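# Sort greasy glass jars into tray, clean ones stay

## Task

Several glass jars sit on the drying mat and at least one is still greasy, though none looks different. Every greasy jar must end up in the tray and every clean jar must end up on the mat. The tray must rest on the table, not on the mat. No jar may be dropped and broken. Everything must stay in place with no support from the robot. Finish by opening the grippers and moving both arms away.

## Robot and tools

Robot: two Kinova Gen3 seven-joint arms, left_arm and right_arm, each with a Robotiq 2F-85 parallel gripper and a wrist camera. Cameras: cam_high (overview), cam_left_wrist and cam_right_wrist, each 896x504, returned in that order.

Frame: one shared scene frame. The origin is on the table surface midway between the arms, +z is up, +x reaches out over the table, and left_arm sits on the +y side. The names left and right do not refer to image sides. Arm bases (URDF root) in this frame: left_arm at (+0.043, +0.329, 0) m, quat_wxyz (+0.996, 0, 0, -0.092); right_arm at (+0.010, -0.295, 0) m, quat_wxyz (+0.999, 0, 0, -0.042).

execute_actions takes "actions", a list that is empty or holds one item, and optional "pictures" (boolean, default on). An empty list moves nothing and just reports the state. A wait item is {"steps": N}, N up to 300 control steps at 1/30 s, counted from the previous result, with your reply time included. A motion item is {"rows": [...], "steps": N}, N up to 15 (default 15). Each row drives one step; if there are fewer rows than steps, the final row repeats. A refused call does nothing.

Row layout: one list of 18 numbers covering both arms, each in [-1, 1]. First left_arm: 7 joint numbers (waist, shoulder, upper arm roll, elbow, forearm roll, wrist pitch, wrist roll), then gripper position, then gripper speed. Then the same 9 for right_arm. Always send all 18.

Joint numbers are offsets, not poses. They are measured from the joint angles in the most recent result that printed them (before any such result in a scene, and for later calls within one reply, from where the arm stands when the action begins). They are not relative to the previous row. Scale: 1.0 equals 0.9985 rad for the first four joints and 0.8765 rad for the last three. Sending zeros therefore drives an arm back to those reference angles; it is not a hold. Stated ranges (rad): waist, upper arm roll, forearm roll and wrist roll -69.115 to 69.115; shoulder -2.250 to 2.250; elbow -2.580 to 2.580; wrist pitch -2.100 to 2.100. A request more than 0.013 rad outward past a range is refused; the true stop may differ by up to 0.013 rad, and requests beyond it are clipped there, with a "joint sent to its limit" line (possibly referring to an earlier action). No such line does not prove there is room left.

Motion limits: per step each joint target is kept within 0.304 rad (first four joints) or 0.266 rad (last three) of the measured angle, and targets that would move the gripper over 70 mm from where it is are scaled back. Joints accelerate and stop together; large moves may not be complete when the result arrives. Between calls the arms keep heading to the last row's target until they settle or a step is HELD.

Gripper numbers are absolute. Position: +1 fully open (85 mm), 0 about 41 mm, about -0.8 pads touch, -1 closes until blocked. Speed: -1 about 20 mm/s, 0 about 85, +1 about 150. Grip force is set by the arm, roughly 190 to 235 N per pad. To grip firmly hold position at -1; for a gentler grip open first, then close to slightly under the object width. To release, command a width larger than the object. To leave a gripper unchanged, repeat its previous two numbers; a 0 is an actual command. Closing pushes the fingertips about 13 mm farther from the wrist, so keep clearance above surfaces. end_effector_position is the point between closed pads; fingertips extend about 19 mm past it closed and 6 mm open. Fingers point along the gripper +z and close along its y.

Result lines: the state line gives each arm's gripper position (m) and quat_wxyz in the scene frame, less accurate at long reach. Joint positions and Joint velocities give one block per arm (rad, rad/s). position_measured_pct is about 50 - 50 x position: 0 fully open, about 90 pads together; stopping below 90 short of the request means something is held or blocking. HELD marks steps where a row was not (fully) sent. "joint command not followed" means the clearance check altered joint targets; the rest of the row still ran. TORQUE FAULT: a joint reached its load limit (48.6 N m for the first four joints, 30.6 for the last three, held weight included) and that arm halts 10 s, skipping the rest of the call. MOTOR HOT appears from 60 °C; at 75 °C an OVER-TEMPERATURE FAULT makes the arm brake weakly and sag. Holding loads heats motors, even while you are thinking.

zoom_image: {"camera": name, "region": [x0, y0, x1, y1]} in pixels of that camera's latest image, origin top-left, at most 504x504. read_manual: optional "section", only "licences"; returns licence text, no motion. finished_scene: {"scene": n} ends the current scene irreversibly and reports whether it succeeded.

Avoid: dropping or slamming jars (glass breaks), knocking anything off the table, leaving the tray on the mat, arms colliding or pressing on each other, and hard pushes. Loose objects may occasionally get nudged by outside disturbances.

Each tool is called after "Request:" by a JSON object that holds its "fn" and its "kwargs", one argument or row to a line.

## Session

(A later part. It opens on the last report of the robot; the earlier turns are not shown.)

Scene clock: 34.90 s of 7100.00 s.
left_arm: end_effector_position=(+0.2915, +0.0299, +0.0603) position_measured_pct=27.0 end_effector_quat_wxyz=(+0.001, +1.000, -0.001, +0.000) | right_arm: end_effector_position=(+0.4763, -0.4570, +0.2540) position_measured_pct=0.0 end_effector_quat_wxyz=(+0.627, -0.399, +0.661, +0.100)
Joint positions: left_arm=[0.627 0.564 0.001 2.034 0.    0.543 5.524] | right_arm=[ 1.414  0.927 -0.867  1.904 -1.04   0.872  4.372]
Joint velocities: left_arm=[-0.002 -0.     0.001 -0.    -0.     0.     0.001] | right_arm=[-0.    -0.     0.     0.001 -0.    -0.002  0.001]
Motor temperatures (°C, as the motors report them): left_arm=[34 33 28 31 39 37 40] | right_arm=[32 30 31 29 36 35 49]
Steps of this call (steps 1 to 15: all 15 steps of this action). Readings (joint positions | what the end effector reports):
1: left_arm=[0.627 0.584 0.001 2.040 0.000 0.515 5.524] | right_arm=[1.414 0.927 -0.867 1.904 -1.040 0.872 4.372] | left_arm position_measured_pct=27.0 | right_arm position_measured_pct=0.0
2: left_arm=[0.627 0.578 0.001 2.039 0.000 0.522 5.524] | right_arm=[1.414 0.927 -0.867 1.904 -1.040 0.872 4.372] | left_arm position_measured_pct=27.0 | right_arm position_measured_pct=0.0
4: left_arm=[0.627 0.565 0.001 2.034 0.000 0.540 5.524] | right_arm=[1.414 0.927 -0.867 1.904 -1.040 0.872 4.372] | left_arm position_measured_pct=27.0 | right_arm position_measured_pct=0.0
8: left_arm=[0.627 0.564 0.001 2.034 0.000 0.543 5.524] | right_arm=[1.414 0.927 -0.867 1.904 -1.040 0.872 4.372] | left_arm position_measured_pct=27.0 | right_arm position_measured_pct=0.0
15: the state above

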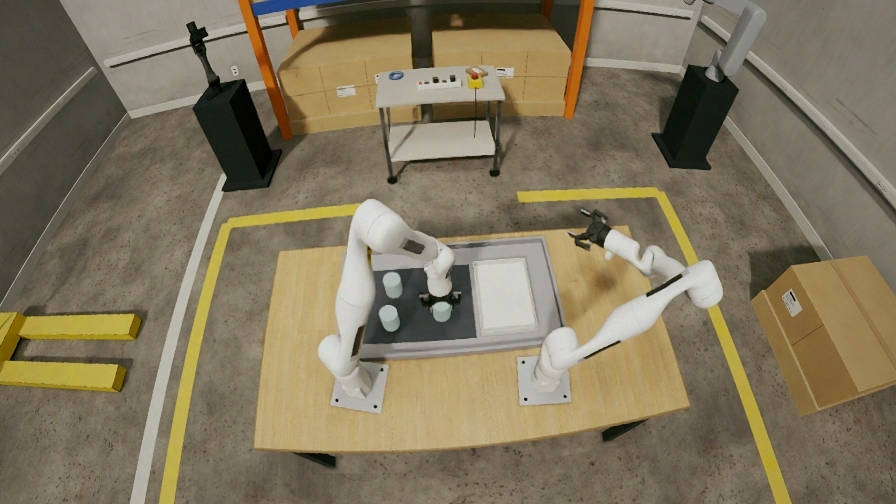

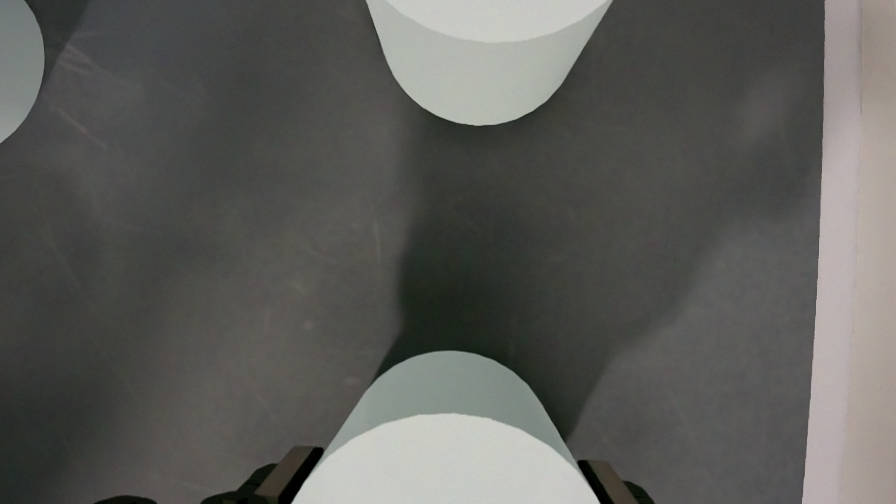

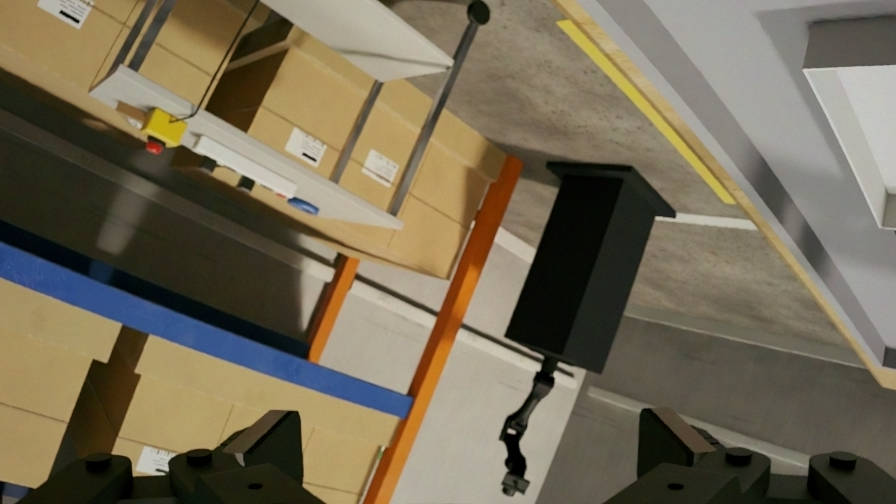

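Request:
{"fn": "execute_actions", "kwargs": {
  "actions": [
    {"rows":[[0,0.007,0,0.002,0,-0.011,0,0.435,-1,0,0,0,0,0,0,0,1,0],[0,0.007,0,0.002,0,-0.011,0,0.435,-1,0,0,0,0,0,0,0,1,0],[0,0.014,0,0.005,0,-0.022,0,0.435,-1,0,0,0,0,0,0,0,1,0],[0,0.014,0,0.005,0,-0.022,0,0.435,-1,0,0,0,0,0,0,0,1,0],[0,0.021,0,0.007,0,-0.033,0,0.435,-1,0,0,0,0,0,0,0,1,0],[0,0.021,0,0.007,0,-0.033,0,0.435,-1,0,0,0,0,0,0,0,1,0],[0,0.021,0,0.007,0,-0.033,0,0.435,-1,0,0,0,0,0,0,0,1,0],[0,0.021,0,0.007,0,-0.033,0,0.435,-1,0,0,0,0,0,0,0,1,0],[0,0.021,0,0.007,0,-0.033,0,0.54,-0.6,0,0,0,0,0,0,0,1,0]]}
  ],
  "pictures": false
}}

Request:
{"fn": "execute_actions", "kwargs": {
  "actions": [
    {"rows":[[0,0,0,0,0,0,0,0.465,-1,0,0,0,0,0,0,0,1,0]]}
  ],
  "pictures": false
}}

Request:
{"fn": "execute_actions", "kwargs": {
  "actions": [
    {"rows":[[0,-0.022,0,-0.007,0,0.033,0,0.465,-1,0,0,0,0,0,0,0,1,0]]}
  ]
}}

Scene clock: 40.70 s of 7100.00 s.
left_arm: end_effector_position=(+0.2917, +0.0297, +0.0513) position_measured_pct=23.4 end_effector_quat_wxyz=(+0.001, +1.000, -0.001, +0.001) | right_arm: end_effector_position=(+0.4763, -0.4570, +0.2540) position_measured_pct=0.0 end_effector_quat_wxyz=(+0.627, -0.399, +0.661, +0.100)
Joint positions: left_arm=[0.627 0.584 0.001 2.04  0.    0.514 5.524] | right_arm=[ 1.414  0.927 -0.867  1.904 -1.04   0.872  4.372]
Joint velocities: left_arm=[-0.001  0.004 -0.     0.001 -0.    -0.     0.002] | right_arm=[ 0.    -0.    -0.     0.001  0.001 -0.    -0.001]
Motor temperatures (°C, as the motors report them): left_arm=[34 33 28 31 39 37 40] | right_arm=[32 30 31 29 36 35 49]
Steps of this call (steps 1 to 15: the robot went on to your last target; steps 16 to 90: nothing new was sent; then 2.30 s passed at rest; steps 91 to 105: all 15 steps of this action). Readings (joint positions | what the end effector reports):
91: left_arm=[0.627 0.565 0.001 2.034 0.000 0.542 5.524] | right_arm=[1.414 0.927 -0.867 1.904 -1.040 0.872 4.372] | left_arm position_measured_pct=27.0 | right_arm position_measured_pct=0.0
92: left_arm=[0.627 0.569 0.001 2.034 0.000 0.537 5.524] | right_arm=[1.414 0.927 -0.867 1.904 -1.040 0.872 4.372] | left_arm position_measured_pct=27.0 | right_arm position_measured_pct=0.0
94: left_arm=[0.627 0.575 0.001 2.037 0.000 0.528 5.524] | right_arm=[1.414 0.927 -0.867 1.904 -1.040 0.872 4.372] | left_arm position_measured_pct=27.0 | right_arm position_measured_pct=0.0
98: left_arm=[0.627 0.583 0.001 2.041 0.000 0.515 5.524] | right_arm=[1.414 0.927 -0.867 1.904 -1.040 0.872 4.372] | left_arm position_measured_pct=27.0 | right_arm position_measured_pct=0.0
105: the state above

Scene clock: 41.20 s of 7100.00 s.
left_arm: end_effector_position=(+0.2917, +0.0299, +0.0513) position_measured_pct=26.6 end_effector_quat_wxyz=(+0.001, +1.000, -0.001, +0.001) | right_arm: end_effector_position=(+0.4763, -0.4570, +0.2540) position_measured_pct=0.0 end_effector_quat_wxyz=(+0.627, -0.399, +0.661, +0.100)
Joint positions: left_arm=[0.627 0.584 0.001 2.041 0.    0.514 5.524] | right_arm=[ 1.414  0.927 -0.867  1.904 -1.04   0.872  4.372]
Joint velocities: left_arm=[-0.    -0.    -0.    -0.     0.    -0.001  0.   ] | right_arm=[ 0.    -0.     0.     0.     0.001  0.002  0.001]
Motor temperatures (°C, as the motors report them): left_arm=[34 33 28 31 39 37 40] | right_arm=[32 30 31 29 36 35 49]
Steps of this call (steps 1 to 15: all 15 steps of this action). Readings (joint positions | what the end effector reports):
1: left_arm=[0.627 0.584 0.001 2.040 0.000 0.514 5.524] | right_arm=[1.414 0.927 -0.867 1.904 -1.040 0.872 4.372] | left_arm position_measured_pct=23.4 | right_arm position_measured_pct=0.0
2: left_arm=[0.627 0.584 0.001 2.040 0.000 0.514 5.524] | right_arm=[1.414 0.927 -0.867 1.904 -1.040 0.872 4.372] | left_arm position_measured_pct=23.4 | right_arm position_measured_pct=0.0
4: left_arm=[0.627 0.584 0.001 2.040 0.000 0.514 5.524] | right_arm=[1.414 0.927 -0.867 1.904 -1.040 0.872 4.372] | left_arm position_measured_pct=24.2 | right_arm position_measured_pct=0.0
8: left_arm=[0.627 0.584 0.001 2.041 0.000 0.514 5.524] | right_arm=[1.414 0.927 -0.867 1.904 -1.040 0.872 4.372] | left_arm position_measured_pct=26.2 | right_arm position_measured_pct=0.0
15: the state above

Scene clock: 41.70 s of 7100.00 s.
left_arm: end_effector_position=(+0.2917, +0.0297, +0.0609) position_measured_pct=26.6 end_effector_quat_wxyz=(+0.001, +1.000, -0.001, +0.001) | right_arm: end_effector_position=(+0.4763, -0.4570, +0.2540) position_measured_pct=0.0 end_effector_quat_wxyz=(+0.627, -0.399, +0.661, +0.100)
Joint positions: left_arm=[0.627 0.562 0.001 2.033 0.    0.543 5.524] | right_arm=[ 1.414  0.927 -0.867  1.904 -1.04   0.872  4.372]
Joint velocities: left_arm=[-0.002 -0.001 -0.001 -0.    -0.     0.002  0.001] | right_arm=[-0.     0.     0.     0.     0.001 -0.001  0.   ]
Motor temperatures (°C, as the motors report them): left_arm=[34 33 28 31 39 37 40] | right_arm=[32 30 31 29 36 35 49]
Steps of this call (steps 1 to 15: all 15 steps of this action). Readings (joint positions | what the end effector reports):
1: left_arm=[0.627 0.583 0.001 2.040 0.000 0.515 5.524] | right_arm=[1.414 0.927 -0.867 1.904 -1.040 0.872 4.372] | left_arm position_measured_pct=26.6 | right_arm position_measured_pct=0.0
2: left_arm=[0.627 0.576 0.001 2.039 0.000 0.522 5.524] | right_arm=[1.414 0.927 -0.867 1.904 -1.040 0.872 4.372] | left_arm position_measured_pct=26.6 | right_arm position_measured_pct=0.0
4: left_arm=[0.627 0.564 0.001 2.034 0.000 0.540 5.524] | right_arm=[1.414 0.927 -0.867 1.904 -1.040 0.872 4.372] | left_arm position_measured_pct=26.6 | right_arm position_measured_pct=0.0
8: left_arm=[0.627 0.563 0.001 2.033 0.000 0.543 5.524] | right_arm=[1.414 0.927 -0.867 1.904 -1.040 0.872 4.372] | left_arm position_measured_pct=26.6 | right_arm position_measured_pct=0.0
15: the state above

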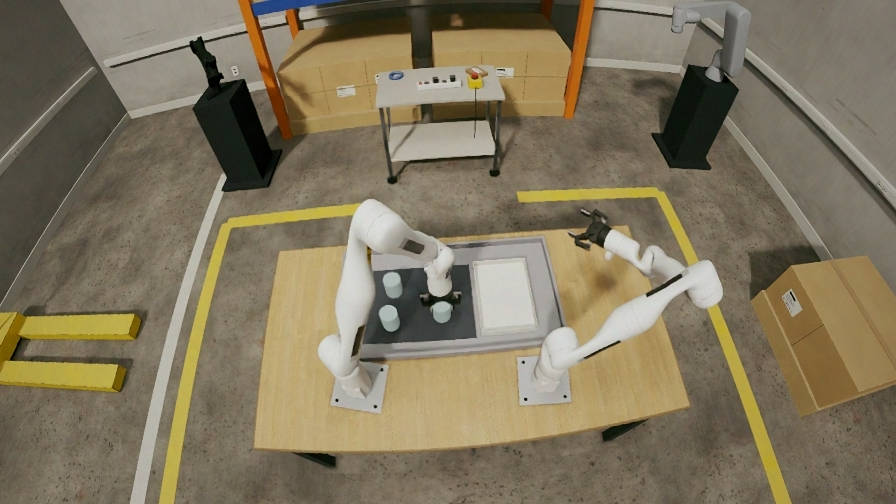

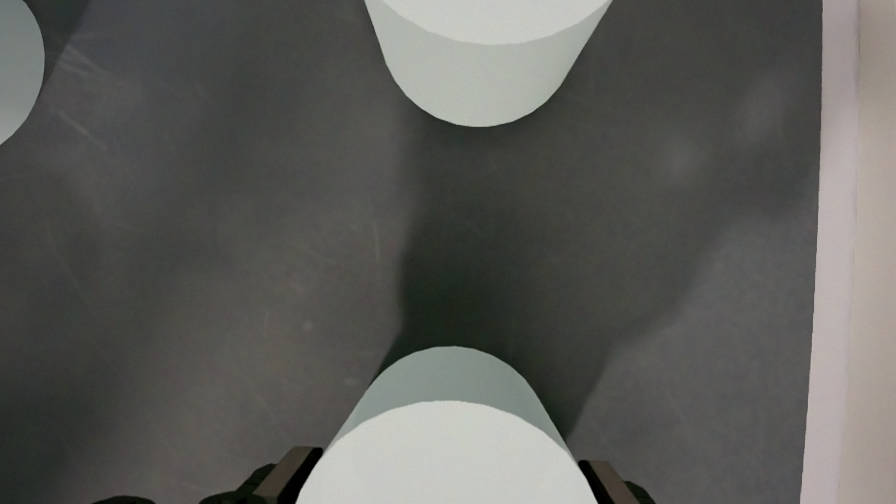

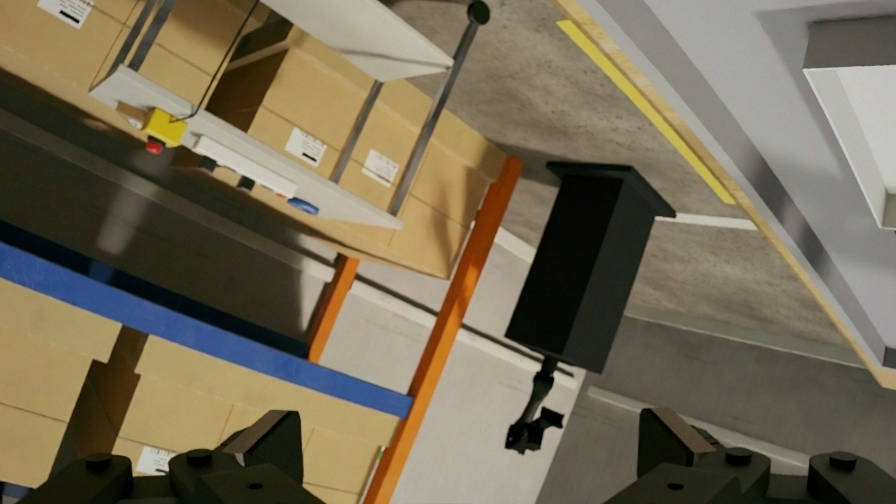

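Request:
{"fn": "execute_actions", "kwargs": {
  "actions": [
    {"rows":[[0,0,0,0,0,0,0,0.54,-0.6,0,0,0,0,0,0,0,1,0],[0,0,0,0,0,0,0,0.54,-0.6,0,0,0,0,0,0,0,1,0],[0,0,0,0,0,0,0,0.54,-0.6,0,0,0,0,0,0,0,1,0],[0,0.024,0,0.008,0,-0.033,0,0.54,-0.6,0,0,0,0,0,0,0,1,0]],"steps":12}
  ],
  "pictures": false
}}

Request:
{"fn": "execute_actions", "kwargs": {
  "actions": [
    {"rows":[[0,0,0,0,0,0,0,0.452,-1,0,0,0,0,0,0,0,1,0]]}
  ],
  "pictures": false
}}

Request:
{"fn": "execute_actions", "kwargs": {
  "actions": [
    {"rows":[[0,-0.022,0,-0.007,0,0.033,0,0.452,-1,0,0,0,0,0,0,0,1,0]]}
  ]
}}

Scene clock: 47.33 s of 7100.00 s.
left_arm: end_effector_position=(+0.2911, +0.0304, +0.0506) position_measured_pct=23.0 end_effector_quat_wxyz=(+0.000, +1.000, -0.001, +0.000) | right_arm: end_effector_position=(+0.4763, -0.4570, +0.2540) position_measured_pct=0.0 end_effector_quat_wxyz=(+0.627, -0.399, +0.661, +0.100)
Joint positions: left_arm=[0.627 0.585 0.001 2.041 0.    0.514 5.524] | right_arm=[ 1.414  0.927 -0.867  1.904 -1.04   0.872  4.372]
Joint velocities: left_arm=[ 0.     0.008 -0.     0.     0.     0.001  0.   ] | right_arm=[ 0.     0.    -0.     0.001 -0.001 -0.001 -0.001]
Motor temperatures (°C, as the motors report them): left_arm=[34 33 28 31 39 37 40] | right_arm=[32 30 31 29 36 35 49]
Steps of this call (steps 1 to 15: the robot went on to your last target; steps 16 to 90: nothing new was sent; then 2.23 s passed at rest; steps 91 to 102: all 12 steps of this action). Readings (joint positions | what the end effector reports):
91: left_arm=[0.627 0.562 0.001 2.033 0.000 0.543 5.524] | right_arm=[1.414 0.927 -0.867 1.904 -1.040 0.872 4.372] | left_arm position_measured_pct=26.6 | right_arm position_measured_pct=0.0
92: left_arm=[0.627 0.562 0.001 2.033 0.000 0.543 5.524] | right_arm=[1.414 0.927 -0.867 1.904 -1.040 0.872 4.372] | left_arm position_measured_pct=26.2 | right_arm position_measured_pct=0.0
94: left_arm=[0.627 0.564 0.001 2.034 0.000 0.542 5.524] | right_arm=[1.414 0.927 -0.867 1.904 -1.040 0.872 4.372] | left_arm position_measured_pct=24.2 | right_arm position_measured_pct=0.0
98: left_arm=[0.627 0.585 0.001 2.042 0.000 0.516 5.524] | right_arm=[1.414 0.927 -0.867 1.904 -1.040 0.872 4.372] | left_arm position_measured_pct=23.4 | right_arm position_measured_pct=0.0
102: the state above

Scene clock: 47.83 s of 7100.00 s.
left_arm: end_effector_position=(+0.2912, +0.0296, +0.0510) position_measured_pct=27.0 end_effector_quat_wxyz=(+0.001, +1.000, -0.001, +0.000) | right_arm: end_effector_position=(+0.4763, -0.4570, +0.2540) position_measured_pct=0.0 end_effector_quat_wxyz=(+0.627, -0.399, +0.661, +0.100)
Joint positions: left_arm=[0.628 0.585 0.001 2.041 0.    0.514 5.524] | right_arm=[ 1.414  0.927 -0.867  1.904 -1.04   0.872  4.372]
Joint velocities: left_arm=[-0.002  0.     0.001 -0.    -0.    -0.001  0.001] | right_arm=[ 0.     0.     0.    -0.     0.001 -0.     0.   ]
Motor temperatures (°C, as the motors report them): left_arm=[34 33 28 31 39 37 40] | right_arm=[32 30 31 29 36 35 49]
Steps of this call (steps 1 to 15: all 15 steps of this action). Readings (joint positions | what the end effector reports):
1: left_arm=[0.627 0.585 0.001 2.041 0.000 0.514 5.524] | right_arm=[1.414 0.927 -0.867 1.904 -1.040 0.872 4.372] | left_arm position_measured_pct=23.0 | right_arm position_measured_pct=0.0
2: left_arm=[0.627 0.585 0.001 2.041 0.000 0.514 5.524] | right_arm=[1.414 0.927 -0.867 1.904 -1.040 0.872 4.372] | left_arm position_measured_pct=23.4 | right_arm position_measured_pct=0.0
4: left_arm=[0.627 0.585 0.001 2.041 0.000 0.514 5.524] | right_arm=[1.414 0.927 -0.867 1.904 -1.040 0.872 4.372] | left_arm position_measured_pct=24.2 | right_arm position_measured_pct=0.0
8: left_arm=[0.627 0.585 0.001 2.041 0.000 0.514 5.524] | right_arm=[1.414 0.927 -0.867 1.904 -1.040 0.872 4.372] | left_arm position_measured_pct=26.6 | right_arm position_measured_pct=0.0
15: the state above

Scene clock: 48.33 s of 7100.00 s.
left_arm: end_effector_position=(+0.2912, +0.0296, +0.0606) position_measured_pct=27.0 end_effector_quat_wxyz=(+0.001, +1.000, -0.001, +0.000) | right_arm: end_effector_position=(+0.4763, -0.4570, +0.2540) position_measured_pct=0.0 end_effector_quat_wxyz=(+0.627, -0.399, +0.661, +0.100)
Joint positions: left_arm=[0.628 0.563 0.001 2.034 0.    0.543 5.524] | right_arm=[ 1.414  0.927 -0.867  1.904 -1.04   0.872  4.372]
Joint velocities: left_arm=[-0.001 -0.001 -0.001  0.    -0.    -0.     0.   ] | right_arm=[ 0.     0.     0.    -0.    -0.    -0.001  0.001]
Motor temperatures (°C, as the motors report them): left_arm=[34 33 28 31 39 37 40] | right_arm=[32 30 31 29 36 35 49]
Steps of this call (steps 1 to 15: all 15 steps of this action). Readings (joint positions | what the end effector reports):
1: left_arm=[0.628 0.583 0.001 2.041 0.000 0.515 5.524] | right_arm=[1.414 0.927 -0.867 1.904 -1.040 0.872 4.372] | left_arm position_measured_pct=27.0 | right_arm position_measured_pct=0.0
2: left_arm=[0.628 0.577 0.001 2.039 0.000 0.522 5.524] | right_arm=[1.414 0.927 -0.867 1.904 -1.040 0.872 4.372] | left_arm position_measured_pct=27.0 | right_arm position_measured_pct=0.0
4: left_arm=[0.628 0.564 0.001 2.035 0.000 0.539 5.524] | right_arm=[1.414 0.927 -0.867 1.904 -1.040 0.872 4.372] | left_arm position_measured_pct=27.0 | right_arm position_measured_pct=0.0
8: left_arm=[0.628 0.564 0.001 2.034 0.000 0.543 5.524] | right_arm=[1.414 0.927 -0.867 1.904 -1.040 0.872 4.372] | left_arm position_measured_pct=27.0 | right_arm position_measured_pct=0.0
15: the state above

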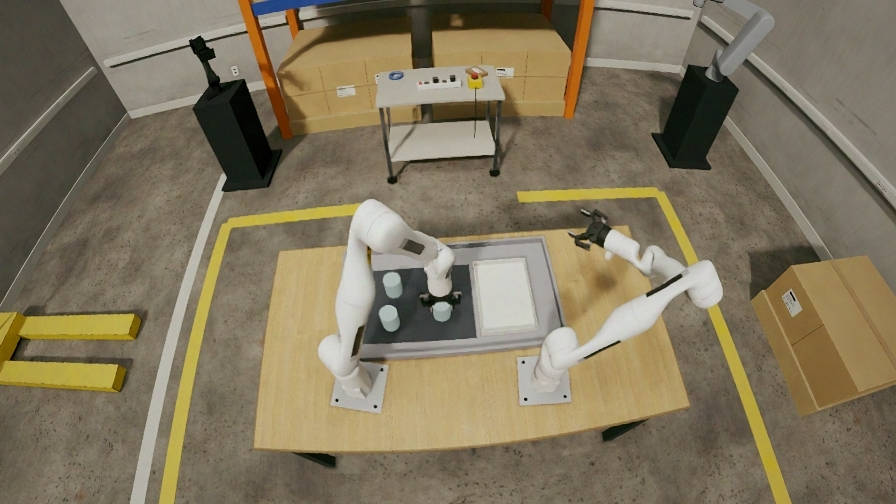

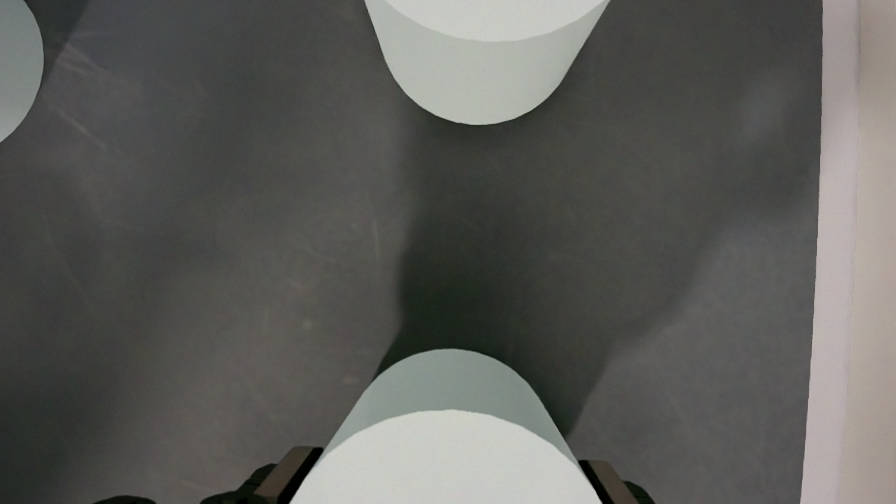

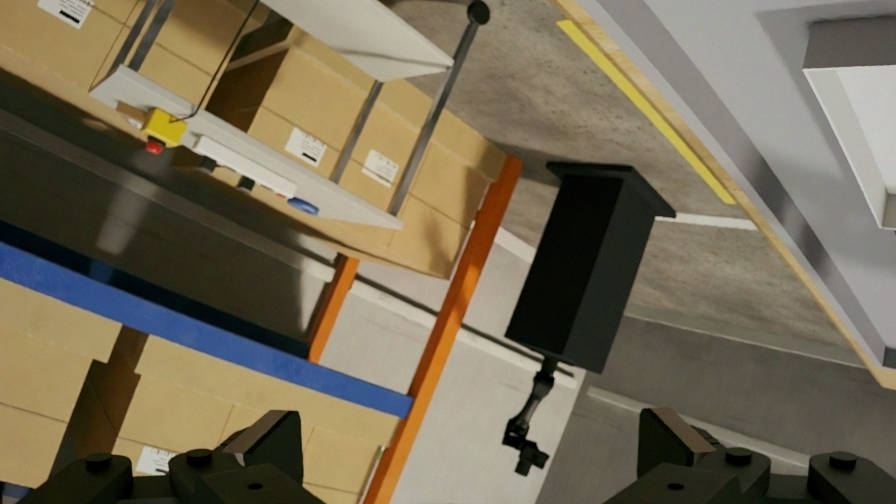

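Request:
{"fn": "execute_actions", "kwargs": {
  "actions": [
    {"rows":[[0,0.006,0,0.002,0,-0.009,0,0.452,-1,0,0,0,0,0,0,0,1,0],[0,0.006,0,0.002,0,-0.009,0,0.452,-1,0,0,0,0,0,0,0,1,0],[0,0.012,0,0.004,0,-0.018,0,0.452,-1,0,0,0,0,0,0,0,1,0],[0,0.012,0,0.004,0,-0.018,0,0.452,-1,0,0,0,0,0,0,0,1,0],[0,0.018,0,0.006,0,-0.027,0,0.452,-1,0,0,0,0,0,0,0,1,0],[0,0.018,0,0.006,0,-0.027,0,0.452,-1,0,0,0,0,0,0,0,1,0],[0,0.018,0,0.006,0,-0.027,0,0.452,-1,0,0,0,0,0,0,0,1,0],[0,0.018,0,0.006,0,-0.027,0,0.452,-1,0,0,0,0,0,0,0,1,0],[0,0.018,0,0.006,0,-0.027,0,1,0,0,0,0,0,0,0,0,1,0]]}
  ],
  "pictures": false
}}

Request:
{"fn": "execute_actions", "kwargs": {
  "actions": [
    {"rows":[[0,-0.162,0,-0.077,0,0.275,0,1,0,0,0,0,0,0,0,0,1,0]]}
  ],
  "pictures": false
}}

Request:
{"fn": "execute_actions", "kwargs": {
  "actions": [
    {"rows":[[-0.192,0.175,0,-0.331,0,0.176,-0.218,1,0,0,0,0,0,0,0,0,1,0]]}
  ],
  "pictures": false
}}

Request:
{"fn": "execute_actions", "kwargs": {
  "actions": [
    {"steps":15}
  ]
}}

Scene clock: 55.57 s of 7100.00 s.
left_arm: end_effector_position=(+0.2912, +0.0296, +0.0528) position_measured_pct=13.9 end_effector_quat_wxyz=(+0.001, +1.000, -0.001, +0.001) | right_arm: end_effector_position=(+0.4763, -0.4570, +0.2540) position_measured_pct=0.0 end_effector_quat_wxyz=(+0.627, -0.399, +0.661, +0.100)
Joint positions: left_arm=[0.628 0.58  0.001 2.04  0.    0.519 5.524] | right_arm=[ 1.414  0.927 -0.867  1.904 -1.04   0.872  4.372]
Joint velocities: left_arm=[-0.     0.003 -0.     0.002  0.    -0.002 -0.   ] | right_arm=[-0.    -0.     0.     0.     0.001 -0.001 -0.   ]
Motor temperatures (°C, as the motors report them): left_arm=[34 33 28 31 39 37 40] | right_arm=[32 30 31 29 36 36 49]
Steps of this call (steps 1 to 15: the robot went on to your last target; steps 16 to 90: nothing new was sent; then 3.73 s passed at rest; steps 91 to 105: all 15 steps of this action). Readings (joint positions | what the end effector reports):
91: left_arm=[0.628 0.564 0.001 2.034 0.000 0.542 5.524] | right_arm=[1.414 0.927 -0.867 1.904 -1.040 0.872 4.372] | left_arm position_measured_pct=27.0 | right_arm position_measured_pct=0.0
92: left_arm=[0.628 0.567 0.001 2.035 0.000 0.538 5.524] | right_arm=[1.414 0.927 -0.867 1.904 -1.040 0.872 4.372] | left_arm position_measured_pct=27.0 | right_arm position_measured_pct=0.0
94: left_arm=[0.628 0.573 0.001 2.037 0.000 0.530 5.524] | right_arm=[1.414 0.927 -0.867 1.904 -1.040 0.872 4.372] | left_arm position_measured_pct=27.0 | right_arm position_measured_pct=0.0
98: left_arm=[0.628 0.580 0.001 2.040 0.000 0.520 5.524] | right_arm=[1.414 0.927 -0.867 1.904 -1.040 0.872 4.372] | left_arm position_measured_pct=27.0 | right_arm position_measured_pct=0.0
105: the state above

Scene clock: 56.07 s of 7100.00 s.
left_arm: end_effector_position=(+0.2906, +0.0302, +0.1291) position_measured_pct=0.0 end_effector_quat_wxyz=(-0.001, +1.000, -0.001, -0.001) | right_arm: end_effector_position=(+0.4763, -0.4570, +0.2540) position_measured_pct=0.0 end_effector_quat_wxyz=(+0.627, -0.399, +0.661, +0.100)
Joint positions: left_arm=[0.628 0.421 0.001 1.963 0.    0.76  5.524] | right_arm=[ 1.414  0.927 -0.867  1.904 -1.04   0.872  4.372]
Joint velocities: left_arm=[ 0.001 -0.025 -0.001 -0.002 -0.     0.001 -0.   ] | right_arm=[0.    0.    0.    0.    0.001 0.001 0.001]
Motor temperatures (°C, as the motors report them): left_arm=[34 33 28 31 39 37 40] | right_arm=[32 30 31 29 36 36 49]
Steps of this call (steps 1 to 15: all 15 steps of this action). Readings (joint positions | what the end effector reports):
1: left_arm=[0.628 0.579 0.001 2.039 0.000 0.520 5.524] | right_arm=[1.414 0.927 -0.867 1.904 -1.040 0.872 4.372] | left_arm position_measured_pct=11.1 | right_arm position_measured_pct=0.0
2: left_arm=[0.628 0.574 0.001 2.038 0.000 0.527 5.524] | right_arm=[1.414 0.927 -0.867 1.904 -1.040 0.872 4.372] | left_arm position_measured_pct=7.9 | right_arm position_measured_pct=0.0
4: left_arm=[0.627 0.545 0.001 2.026 0.000 0.564 5.524] | right_arm=[1.414 0.927 -0.867 1.904 -1.040 0.872 4.372] | left_arm position_measured_pct=2.4 | right_arm position_measured_pct=0.0
8: left_arm=[0.628 0.453 0.001 1.979 0.000 0.705 5.524] | right_arm=[1.414 0.927 -0.867 1.904 -1.040 0.872 4.372] | left_arm position_measured_pct=0.0 | right_arm position_measured_pct=0.0
15: the state above

Scene clock: 56.57 s of 7100.00 s.
left_arm: end_effector_position=(+0.4195, +0.0249, +0.1313) position_measured_pct=0.0 end_effector_quat_wxyz=(+0.001, +1.000, -0.002, +0.001) | right_arm: end_effector_position=(+0.4763, -0.4570, +0.2540) position_measured_pct=0.0 end_effector_quat_wxyz=(+0.627, -0.399, +0.661, +0.100)
Joint positions: left_arm=[ 0.443  0.589 -0.     1.639 -0.     0.911  5.336] | right_arm=[ 1.414  0.927 -0.867  1.904 -1.04   0.872  4.372]
Joint velocities: left_arm=[-0.111  0.091 -0.006 -0.22  -0.002  0.103 -0.127] | right_arm=[ 0.     0.    -0.     0.    -0.    -0.    -0.001]
Motor temperatures (°C, as the motors report them): left_arm=[34 33 28 31 39 37 40] | right_arm=[32 30 31 29 36 36 49]
Steps of this call (steps 1 to 15: all 15 steps of this action). Readings (joint positions | what the end effector reports):
1: left_arm=[0.627 0.422 0.001 1.962 0.000 0.761 5.523] | right_arm=[1.414 0.927 -0.867 1.904 -1.040 0.872 4.372] | left_arm position_measured_pct=0.0 | right_arm position_measured_pct=0.0
2: left_arm=[0.622 0.426 0.002 1.956 0.001 0.764 5.520] | right_arm=[1.414 0.927 -0.867 1.904 -1.040 0.872 4.372] | left_arm position_measured_pct=0.0 | right_arm position_measured_pct=0.0
4: left_arm=[0.603 0.444 0.003 1.930 0.001 0.778 5.504] | right_arm=[1.414 0.927 -0.867 1.904 -1.040 0.872 4.372] | left_arm position_measured_pct=0.0 | right_arm position_measured_pct=0.0
8: left_arm=[0.534 0.508 0.002 1.813 0.001 0.833 5.434] | right_arm=[1.414 0.927 -0.867 1.904 -1.040 0.872 4.372] | left_arm position_measured_pct=0.0 | right_arm position_measured_pct=0.0
15: the state above

Scene clock: 57.07 s of 7100.00 s.
left_arm: end_effector_position=(+0.4221, +0.0261, +0.1296) position_measured_pct=0.0 end_effector_quat_wxyz=(+0.000, +1.000, -0.001, -0.001) | right_arm: end_effector_position=(+0.4763, -0.4570, +0.2540) position_measured_pct=0.0 end_effector_quat_wxyz=(+0.627, -0.399, +0.661, +0.100)
Joint positions: left_arm=[0.436 0.596 0.001 1.632 0.    0.914 5.333] | right_arm=[ 1.414  0.927 -0.867  1.904 -1.04   0.872  4.372]
Joint velocities: left_arm=[-0.002  0.     0.001  0.     0.    -0.    -0.001] | right_arm=[-0.    -0.    -0.    -0.    -0.001 -0.001 -0.001]
Motor temperatures (°C, as the motors report them): left_arm=[34 33 28 31 39 37 40] | right_arm=[32 30 31 29 36 36 49]
Steps of this call (steps 1 to 15: the robot went on to your last target). Readings (joint positions | what the end effector reports):
1: left_arm=[0.441 0.591 -0.001 1.635 -0.000 0.913 5.333] | right_arm=[1.414 0.927 -0.867 1.904 -1.040 0.872 4.372] | left_arm position_measured_pct=0.0 | right_arm position_measured_pct=0.0
2: left_arm=[0.440 0.591 -0.000 1.634 -0.000 0.914 5.333] | right_arm=[1.414 0.927 -0.867 1.904 -1.040 0.872 4.372] | left_arm position_measured_pct=0.0 | right_arm position_measured_pct=0.0
4: left_arm=[0.438 0.593 0.001 1.633 0.000 0.914 5.333] | right_arm=[1.414 0.927 -0.867 1.904 -1.040 0.872 4.372] | left_arm position_measured_pct=0.0 | right_arm position_measured_pct=0.0
8: left_arm=[0.437 0.595 0.001 1.632 0.000 0.914 5.333] | right_arm=[1.414 0.927 -0.867 1.904 -1.040 0.872 4.372] | left_arm position_measured_pct=0.0 | right_arm position_measured_pct=0.0
15: the state above
All arms were judged still, so your last target was given up. Only a new action makes them travel on or press farther. Fingers that are still opening or closing keep moving.

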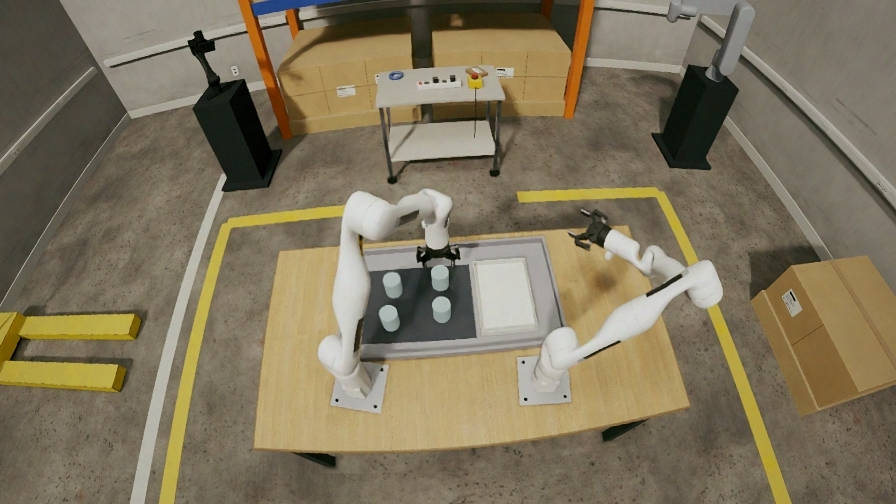

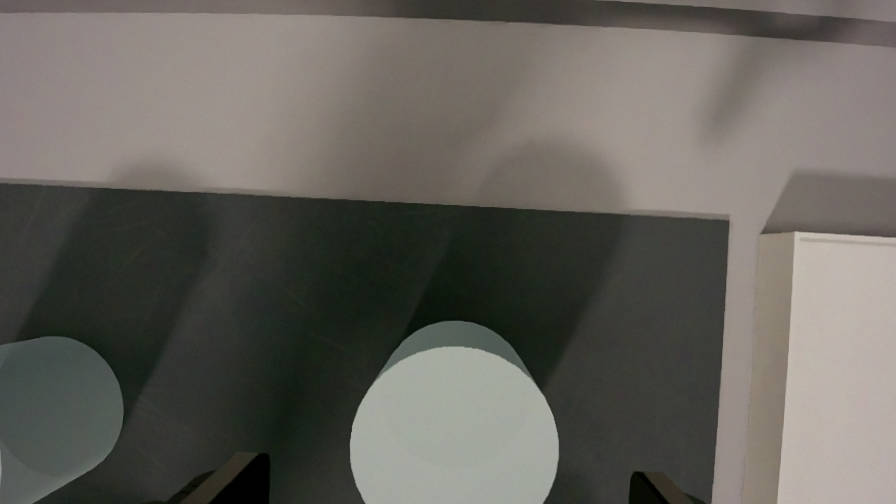

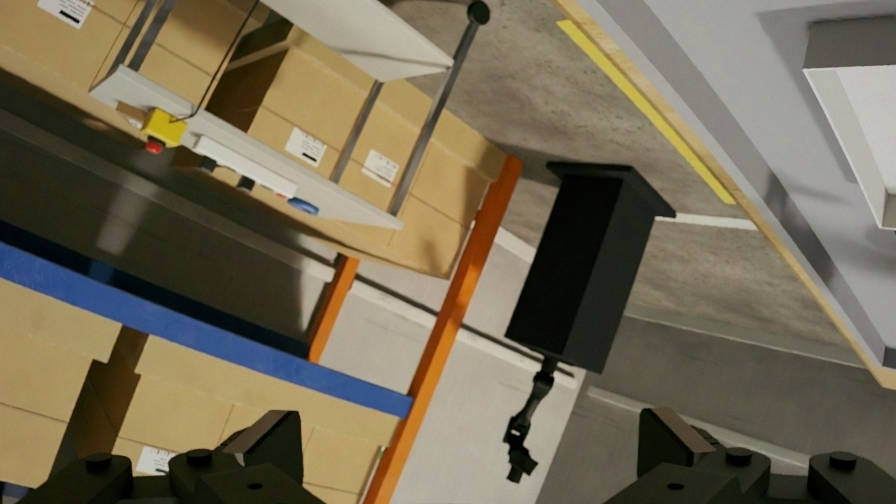

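Request:
{"fn": "execute_actions", "kwargs": {
  "actions": [
    {"rows":[[0,0.131,0,0.071,0,-0.23,0,0.75,-0.6,0,0,0,0,0,0,0,1,0]]}
  ],
  "pictures": false
}}

Request:
{"fn": "execute_actions", "kwargs": {
  "actions": [
    {"rows":[[0,0.002,0,0,0,0,0,0.4,-0.6,0,0,0,0,0,0,0,1,0]]}
  ],
  "pictures": false
}}

Request:
{"fn": "execute_actions", "kwargs": {
  "actions": [
    {"rows":[[0,0,0,0,0,0,0,0.54,-0.6,0,0,0,0,0,0,0,1,0]],"steps":8}
  ],
  "pictures": false
}}

Request:
{"fn": "execute_actions", "kwargs": {
  "actions": [
    {"rows":[[0,0,0,0,0,0,0,0.452,-1,0,0,0,0,0,0,0,1,0]]}
  ]
}}

Request:
{"fn": "execute_actions", "kwargs": {
  "actions": [
    {"rows":[[0,-0.018,0,-0.006,0,0.0275,0,0.452,-1,0,0,0,0,0,0,0,1,0]]}
  ]
}}

Scene clock: 61.70 s of 7100.00 s.
left_arm: end_effector_position=(+0.4222, +0.0260, +0.0506) position_measured_pct=12.7 end_effector_quat_wxyz=(+0.000, +1.000, -0.001, -0.000) | right_arm: end_effector_position=(+0.4763, -0.4570, +0.2540) position_measured_pct=0.0 end_effector_quat_wxyz=(+0.627, -0.399, +0.661, +0.100)
Joint positions: left_arm=[0.436 0.725 0.001 1.703 0.    0.713 5.333] | right_arm=[ 1.414  0.927 -0.867  1.904 -1.04   0.872  4.372]
Joint velocities: left_arm=[ 0.     0.014  0.001  0.001 -0.    -0.    -0.   ] | right_arm=[ 0.  0. -0.  0.  0. -0.  0.]
Motor temperatures (°C, as the motors report them): left_arm=[34 33 28 31 39 37 40] | right_arm=[32 30 31 29 36 36 49]
Steps of this call (steps 1 to 90: nothing new was sent; then 1.13 s passed at rest; steps 91 to 105: all 15 steps of this action). Readings (joint positions | what the end effector reports):
91: left_arm=[0.436 0.597 0.001 1.633 0.000 0.913 5.333] | right_arm=[1.414 0.927 -0.867 1.904 -1.040 0.872 4.372] | left_arm position_measured_pct=0.0 | right_arm position_measured_pct=0.0
92: left_arm=[0.436 0.604 0.001 1.635 0.000 0.905 5.333] | right_arm=[1.414 0.927 -0.867 1.904 -1.040 0.872 4.372] | left_arm position_measured_pct=0.4 | right_arm position_measured_pct=0.0
94: left_arm=[0.436 0.633 0.001 1.649 0.000 0.864 5.333] | right_arm=[1.414 0.927 -0.867 1.904 -1.040 0.872 4.372] | left_arm position_measured_pct=2.4 | right_arm position_measured_pct=0.0
98: left_arm=[0.436 0.711 0.001 1.695 0.000 0.738 5.333] | right_arm=[1.414 0.927 -0.867 1.904 -1.040 0.872 4.372] | left_arm position_measured_pct=8.7 | right_arm position_measured_pct=0.0
105: the state above

Scene clock: 62.20 s of 7100.00 s.
left_arm: end_effector_position=(+0.4220, +0.0261, +0.0499) position_measured_pct=27.8 end_effector_quat_wxyz=(+0.000, +1.000, -0.001, -0.001) | right_arm: end_effector_position=(+0.4763, -0.4570, +0.2540) position_measured_pct=0.0 end_effector_quat_wxyz=(+0.627, -0.399, +0.661, +0.100)
Joint positions: left_arm=[0.436 0.727 0.001 1.703 0.    0.713 5.333] | right_arm=[ 1.414  0.927 -0.867  1.904 -1.04   0.872  4.372]
Joint velocities: left_arm=[ 0.001 -0.     0.     0.001 -0.     0.    -0.001] | right_arm=[ 0.     0.     0.    -0.    -0.001  0.    -0.   ]
Motor temperatures (°C, as the motors report them): left_arm=[34 33 28 31 39 37 40] | right_arm=[32 30 31 29 36 36 49]
Steps of this call (steps 1 to 15: all 15 steps of this action). Readings (joint positions | what the end effector reports):
1: left_arm=[0.436 0.726 0.001 1.703 0.000 0.713 5.333] | right_arm=[1.414 0.927 -0.867 1.904 -1.040 0.872 4.372] | left_arm position_measured_pct=12.7 | right_arm position_measured_pct=0.0
2: left_arm=[0.436 0.727 0.001 1.703 0.000 0.713 5.333] | right_arm=[1.414 0.927 -0.867 1.904 -1.040 0.872 4.372] | left_arm position_measured_pct=12.7 | right_arm position_measured_pct=0.0
4: left_arm=[0.436 0.727 0.001 1.703 0.000 0.713 5.333] | right_arm=[1.414 0.927 -0.867 1.904 -1.040 0.872 4.372] | left_arm position_measured_pct=15.1 | right_arm position_measured_pct=0.0
8: left_arm=[0.436 0.727 0.001 1.703 0.000 0.713 5.333] | right_arm=[1.414 0.927 -0.867 1.904 -1.040 0.872 4.372] | left_arm position_measured_pct=21.0 | right_arm position_measured_pct=0.0
15: the state above

Scene clock: 62.47 s of 7100.00 s.
left_arm: end_effector_position=(+0.4220, +0.0261, +0.0499) position_measured_pct=23.4 end_effector_quat_wxyz=(+0.000, +1.000, -0.001, -0.001) | right_arm: end_effector_position=(+0.4763, -0.4570, +0.2540) position_measured_pct=0.0 end_effector_quat_wxyz=(+0.627, -0.399, +0.661, +0.100)
Joint positions: left_arm=[0.436 0.727 0.001 1.703 0.    0.713 5.333] | right_arm=[ 1.414  0.927 -0.867  1.904 -1.04   0.872  4.372]
Joint velocities: left_arm=[ 0.001 -0.002  0.     0.    -0.    -0.     0.001] | right_arm=[-0.    -0.     0.     0.     0.001  0.001 -0.   ]
Motor temperatures (°C, as the motors report them): left_arm=[34 33 28 31 39 37 40] | right_arm=[32 30 31 29 36 36 49]
Steps of this call (steps 1 to 8: all 8 steps of this action). Readings (joint positions | what the end effector reports):
1: left_arm=[0.436 0.727 0.001 1.703 0.000 0.713 5.333] | right_arm=[1.414 0.927 -0.867 1.904 -1.040 0.872 4.372] | left_arm position_measured_pct=27.8 | right_arm position_measured_pct=0.0
2: left_arm=[0.436 0.727 0.001 1.703 0.000 0.713 5.333] | right_arm=[1.414 0.927 -0.867 1.904 -1.040 0.872 4.372] | left_arm position_measured_pct=27.4 | right_arm position_measured_pct=0.0
4: left_arm=[0.436 0.727 0.001 1.703 0.000 0.713 5.333] | right_arm=[1.414 0.927 -0.867 1.904 -1.040 0.872 4.372] | left_arm position_measured_pct=25.0 | right_arm position_measured_pct=0.0
8: the state above

Scene clock: 62.97 s of 7100.00 s.
left_arm: end_effector_position=(+0.4220, +0.0261, +0.0500) position_measured_pct=27.0 end_effector_quat_wxyz=(+0.000, +1.000, -0.001, -0.001) | right_arm: end_effector_position=(+0.4763, -0.4570, +0.2540) position_measured_pct=0.0 end_effector_quat_wxyz=(+0.627, -0.399, +0.661, +0.100)
Joint positions: left_arm=[0.436 0.727 0.001 1.703 0.    0.713 5.333] | right_arm=[ 1.414  0.927 -0.867  1.904 -1.04   0.872  4.372]
Joint velocities: left_arm=[ 0.     0.001 -0.001  0.     0.     0.001 -0.   ] | right_arm=[-0.    -0.    -0.     0.    -0.001 -0.     0.001]
Motor temperatures (°C, as the motors report them): left_arm=[34 33 28 31 39 37 40] | right_arm=[32 30 31 29 36 36 49]
Steps of this call (steps 1 to 15: all 15 steps of this action). Readings (joint positions | what the end effector reports):
1: left_arm=[0.436 0.727 0.001 1.703 0.000 0.713 5.333] | right_arm=[1.414 0.927 -0.867 1.904 -1.040 0.872 4.372] | left_arm position_measured_pct=23.4 | right_arm position_measured_pct=0.0
2: left_arm=[0.436 0.727 0.001 1.703 0.000 0.713 5.333] | right_arm=[1.414 0.927 -0.867 1.904 -1.040 0.872 4.372] | left_arm position_measured_pct=23.4 | right_arm position_measured_pct=0.0
4: left_arm=[0.436 0.727 0.001 1.703 0.000 0.713 5.333] | right_arm=[1.414 0.927 -0.867 1.904 -1.040 0.872 4.372] | left_arm position_measured_pct=24.2 | right_arm position_measured_pct=0.0
8: left_arm=[0.436 0.727 0.001 1.703 0.000 0.713 5.333] | right_arm=[1.414 0.927 -0.867 1.904 -1.040 0.872 4.372] | left_arm position_measured_pct=27.0 | right_arm position_measured_pct=0.0
15: the state above

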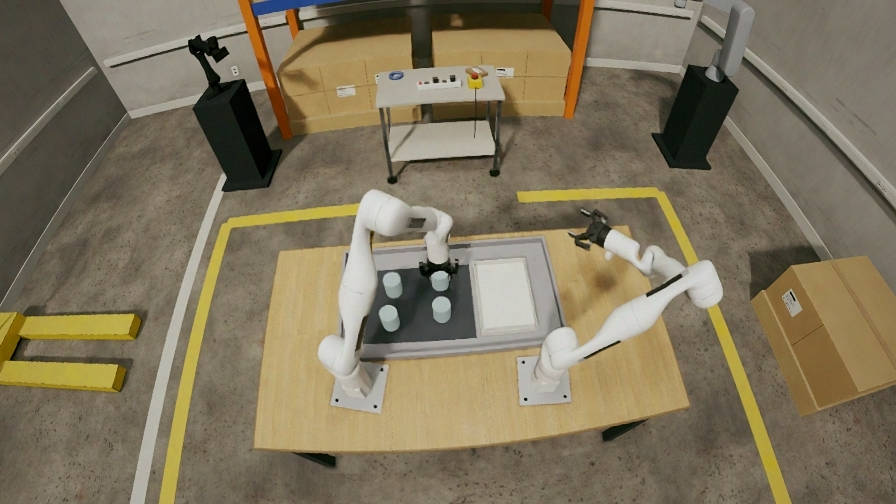

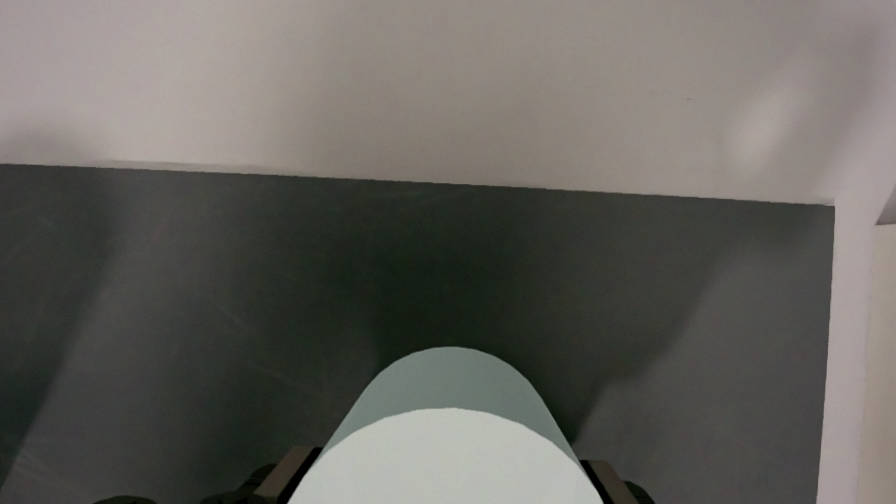

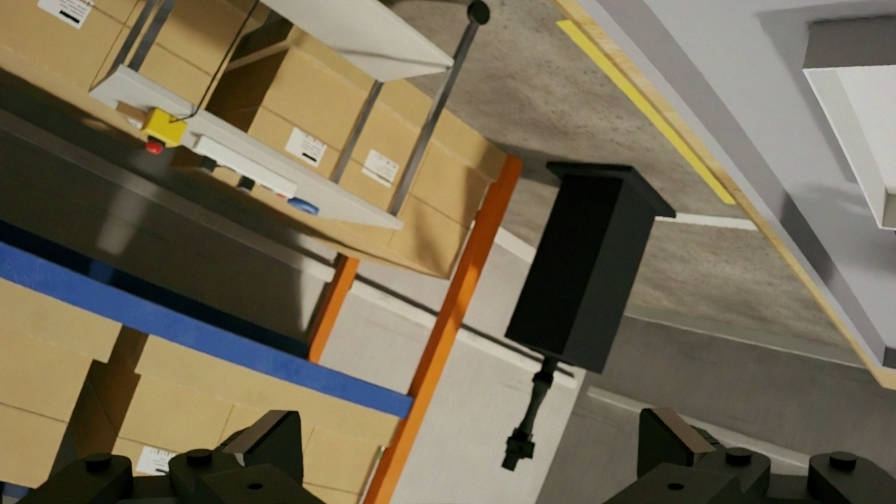

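Scene clock: 63.47 s of 7100.00 s.
left_arm: end_effector_position=(+0.4219, +0.0262, +0.0599) position_measured_pct=27.0 end_effector_quat_wxyz=(+0.000, +1.000, -0.001, -0.001) | right_arm: end_effector_position=(+0.4763, -0.4570, +0.2540) position_measured_pct=0.0 end_effector_quat_wxyz=(+0.627, -0.399, +0.661, +0.100)
Joint positions: left_arm=[0.436 0.709 0.001 1.697 0.    0.737 5.333] | right_arm=[ 1.414  0.927 -0.867  1.904 -1.04   0.872  4.372]
Joint velocities: left_arm=[-0.001 -0.002 -0.001  0.     0.     0.     0.002] | right_arm=[-0.     0.    -0.    -0.     0.    -0.    -0.001]
Motor temperatures (°C, as the motors report them): left_arm=[34 33 28 31 39 37 40] | right_arm=[32 30 31 29 36 36 49]
Steps of this call (steps 1 to 15: all 15 steps of this action). Readings (joint positions | what the end effector reports):
1: left_arm=[0.436 0.725 0.001 1.703 0.000 0.714 5.333] | right_arm=[1.414 0.927 -0.867 1.904 -1.040 0.872 4.372] | left_arm position_measured_pct=27.0 | right_arm position_measured_pct=0.0
2: left_arm=[0.436 0.719 0.001 1.702 0.000 0.721 5.333] | right_arm=[1.414 0.927 -0.867 1.904 -1.040 0.872 4.372] | left_arm position_measured_pct=27.0 | right_arm position_measured_pct=0.0
4: left_arm=[0.436 0.710 0.001 1.697 0.000 0.735 5.333] | right_arm=[1.414 0.927 -0.867 1.904 -1.040 0.872 4.372] | left_arm position_measured_pct=27.0 | right_arm position_measured_pct=0.0
8: left_arm=[0.436 0.710 0.001 1.697 0.000 0.737 5.333] | right_arm=[1.414 0.927 -0.867 1.904 -1.040 0.872 4.372] | left_arm position_measured_pct=27.0 | right_arm position_measured_pct=0.0
15: the state above

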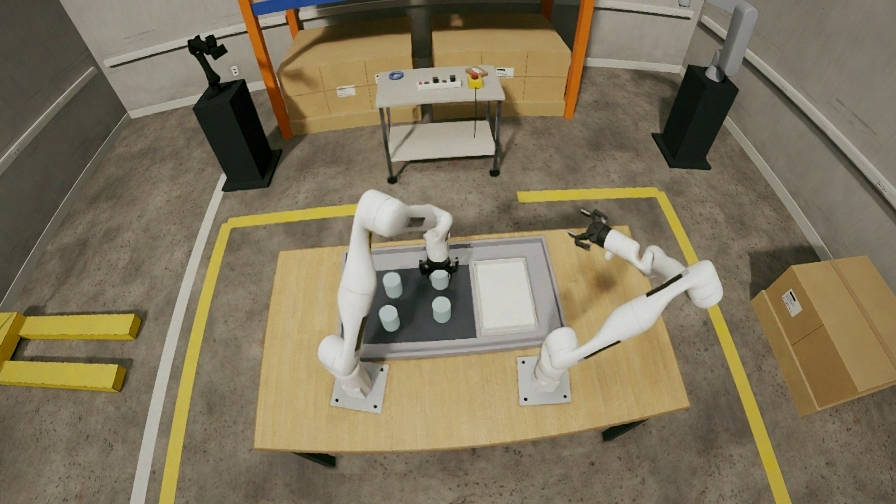

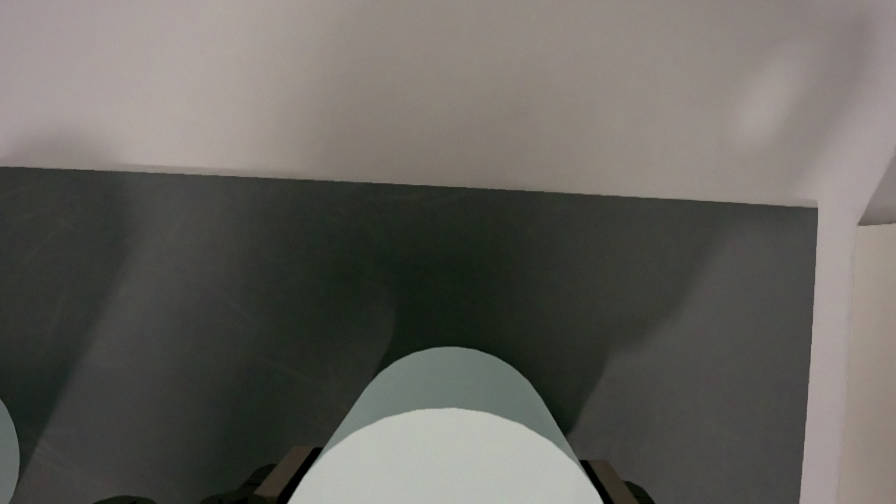

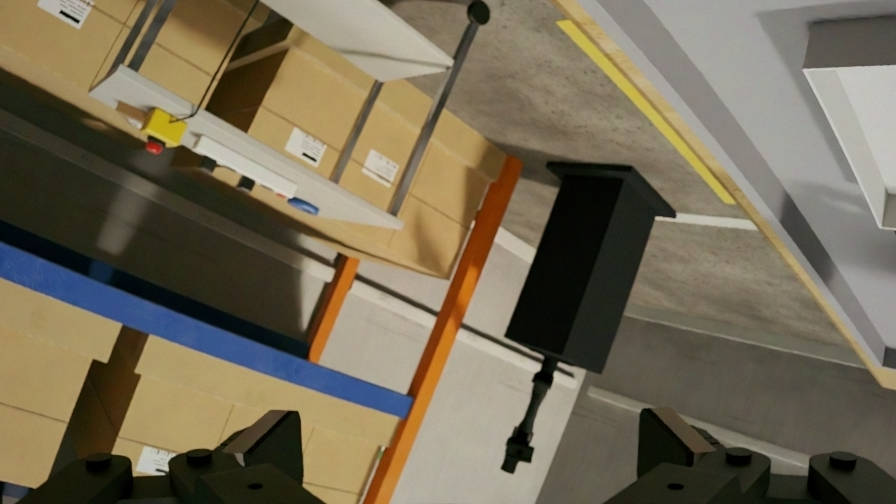

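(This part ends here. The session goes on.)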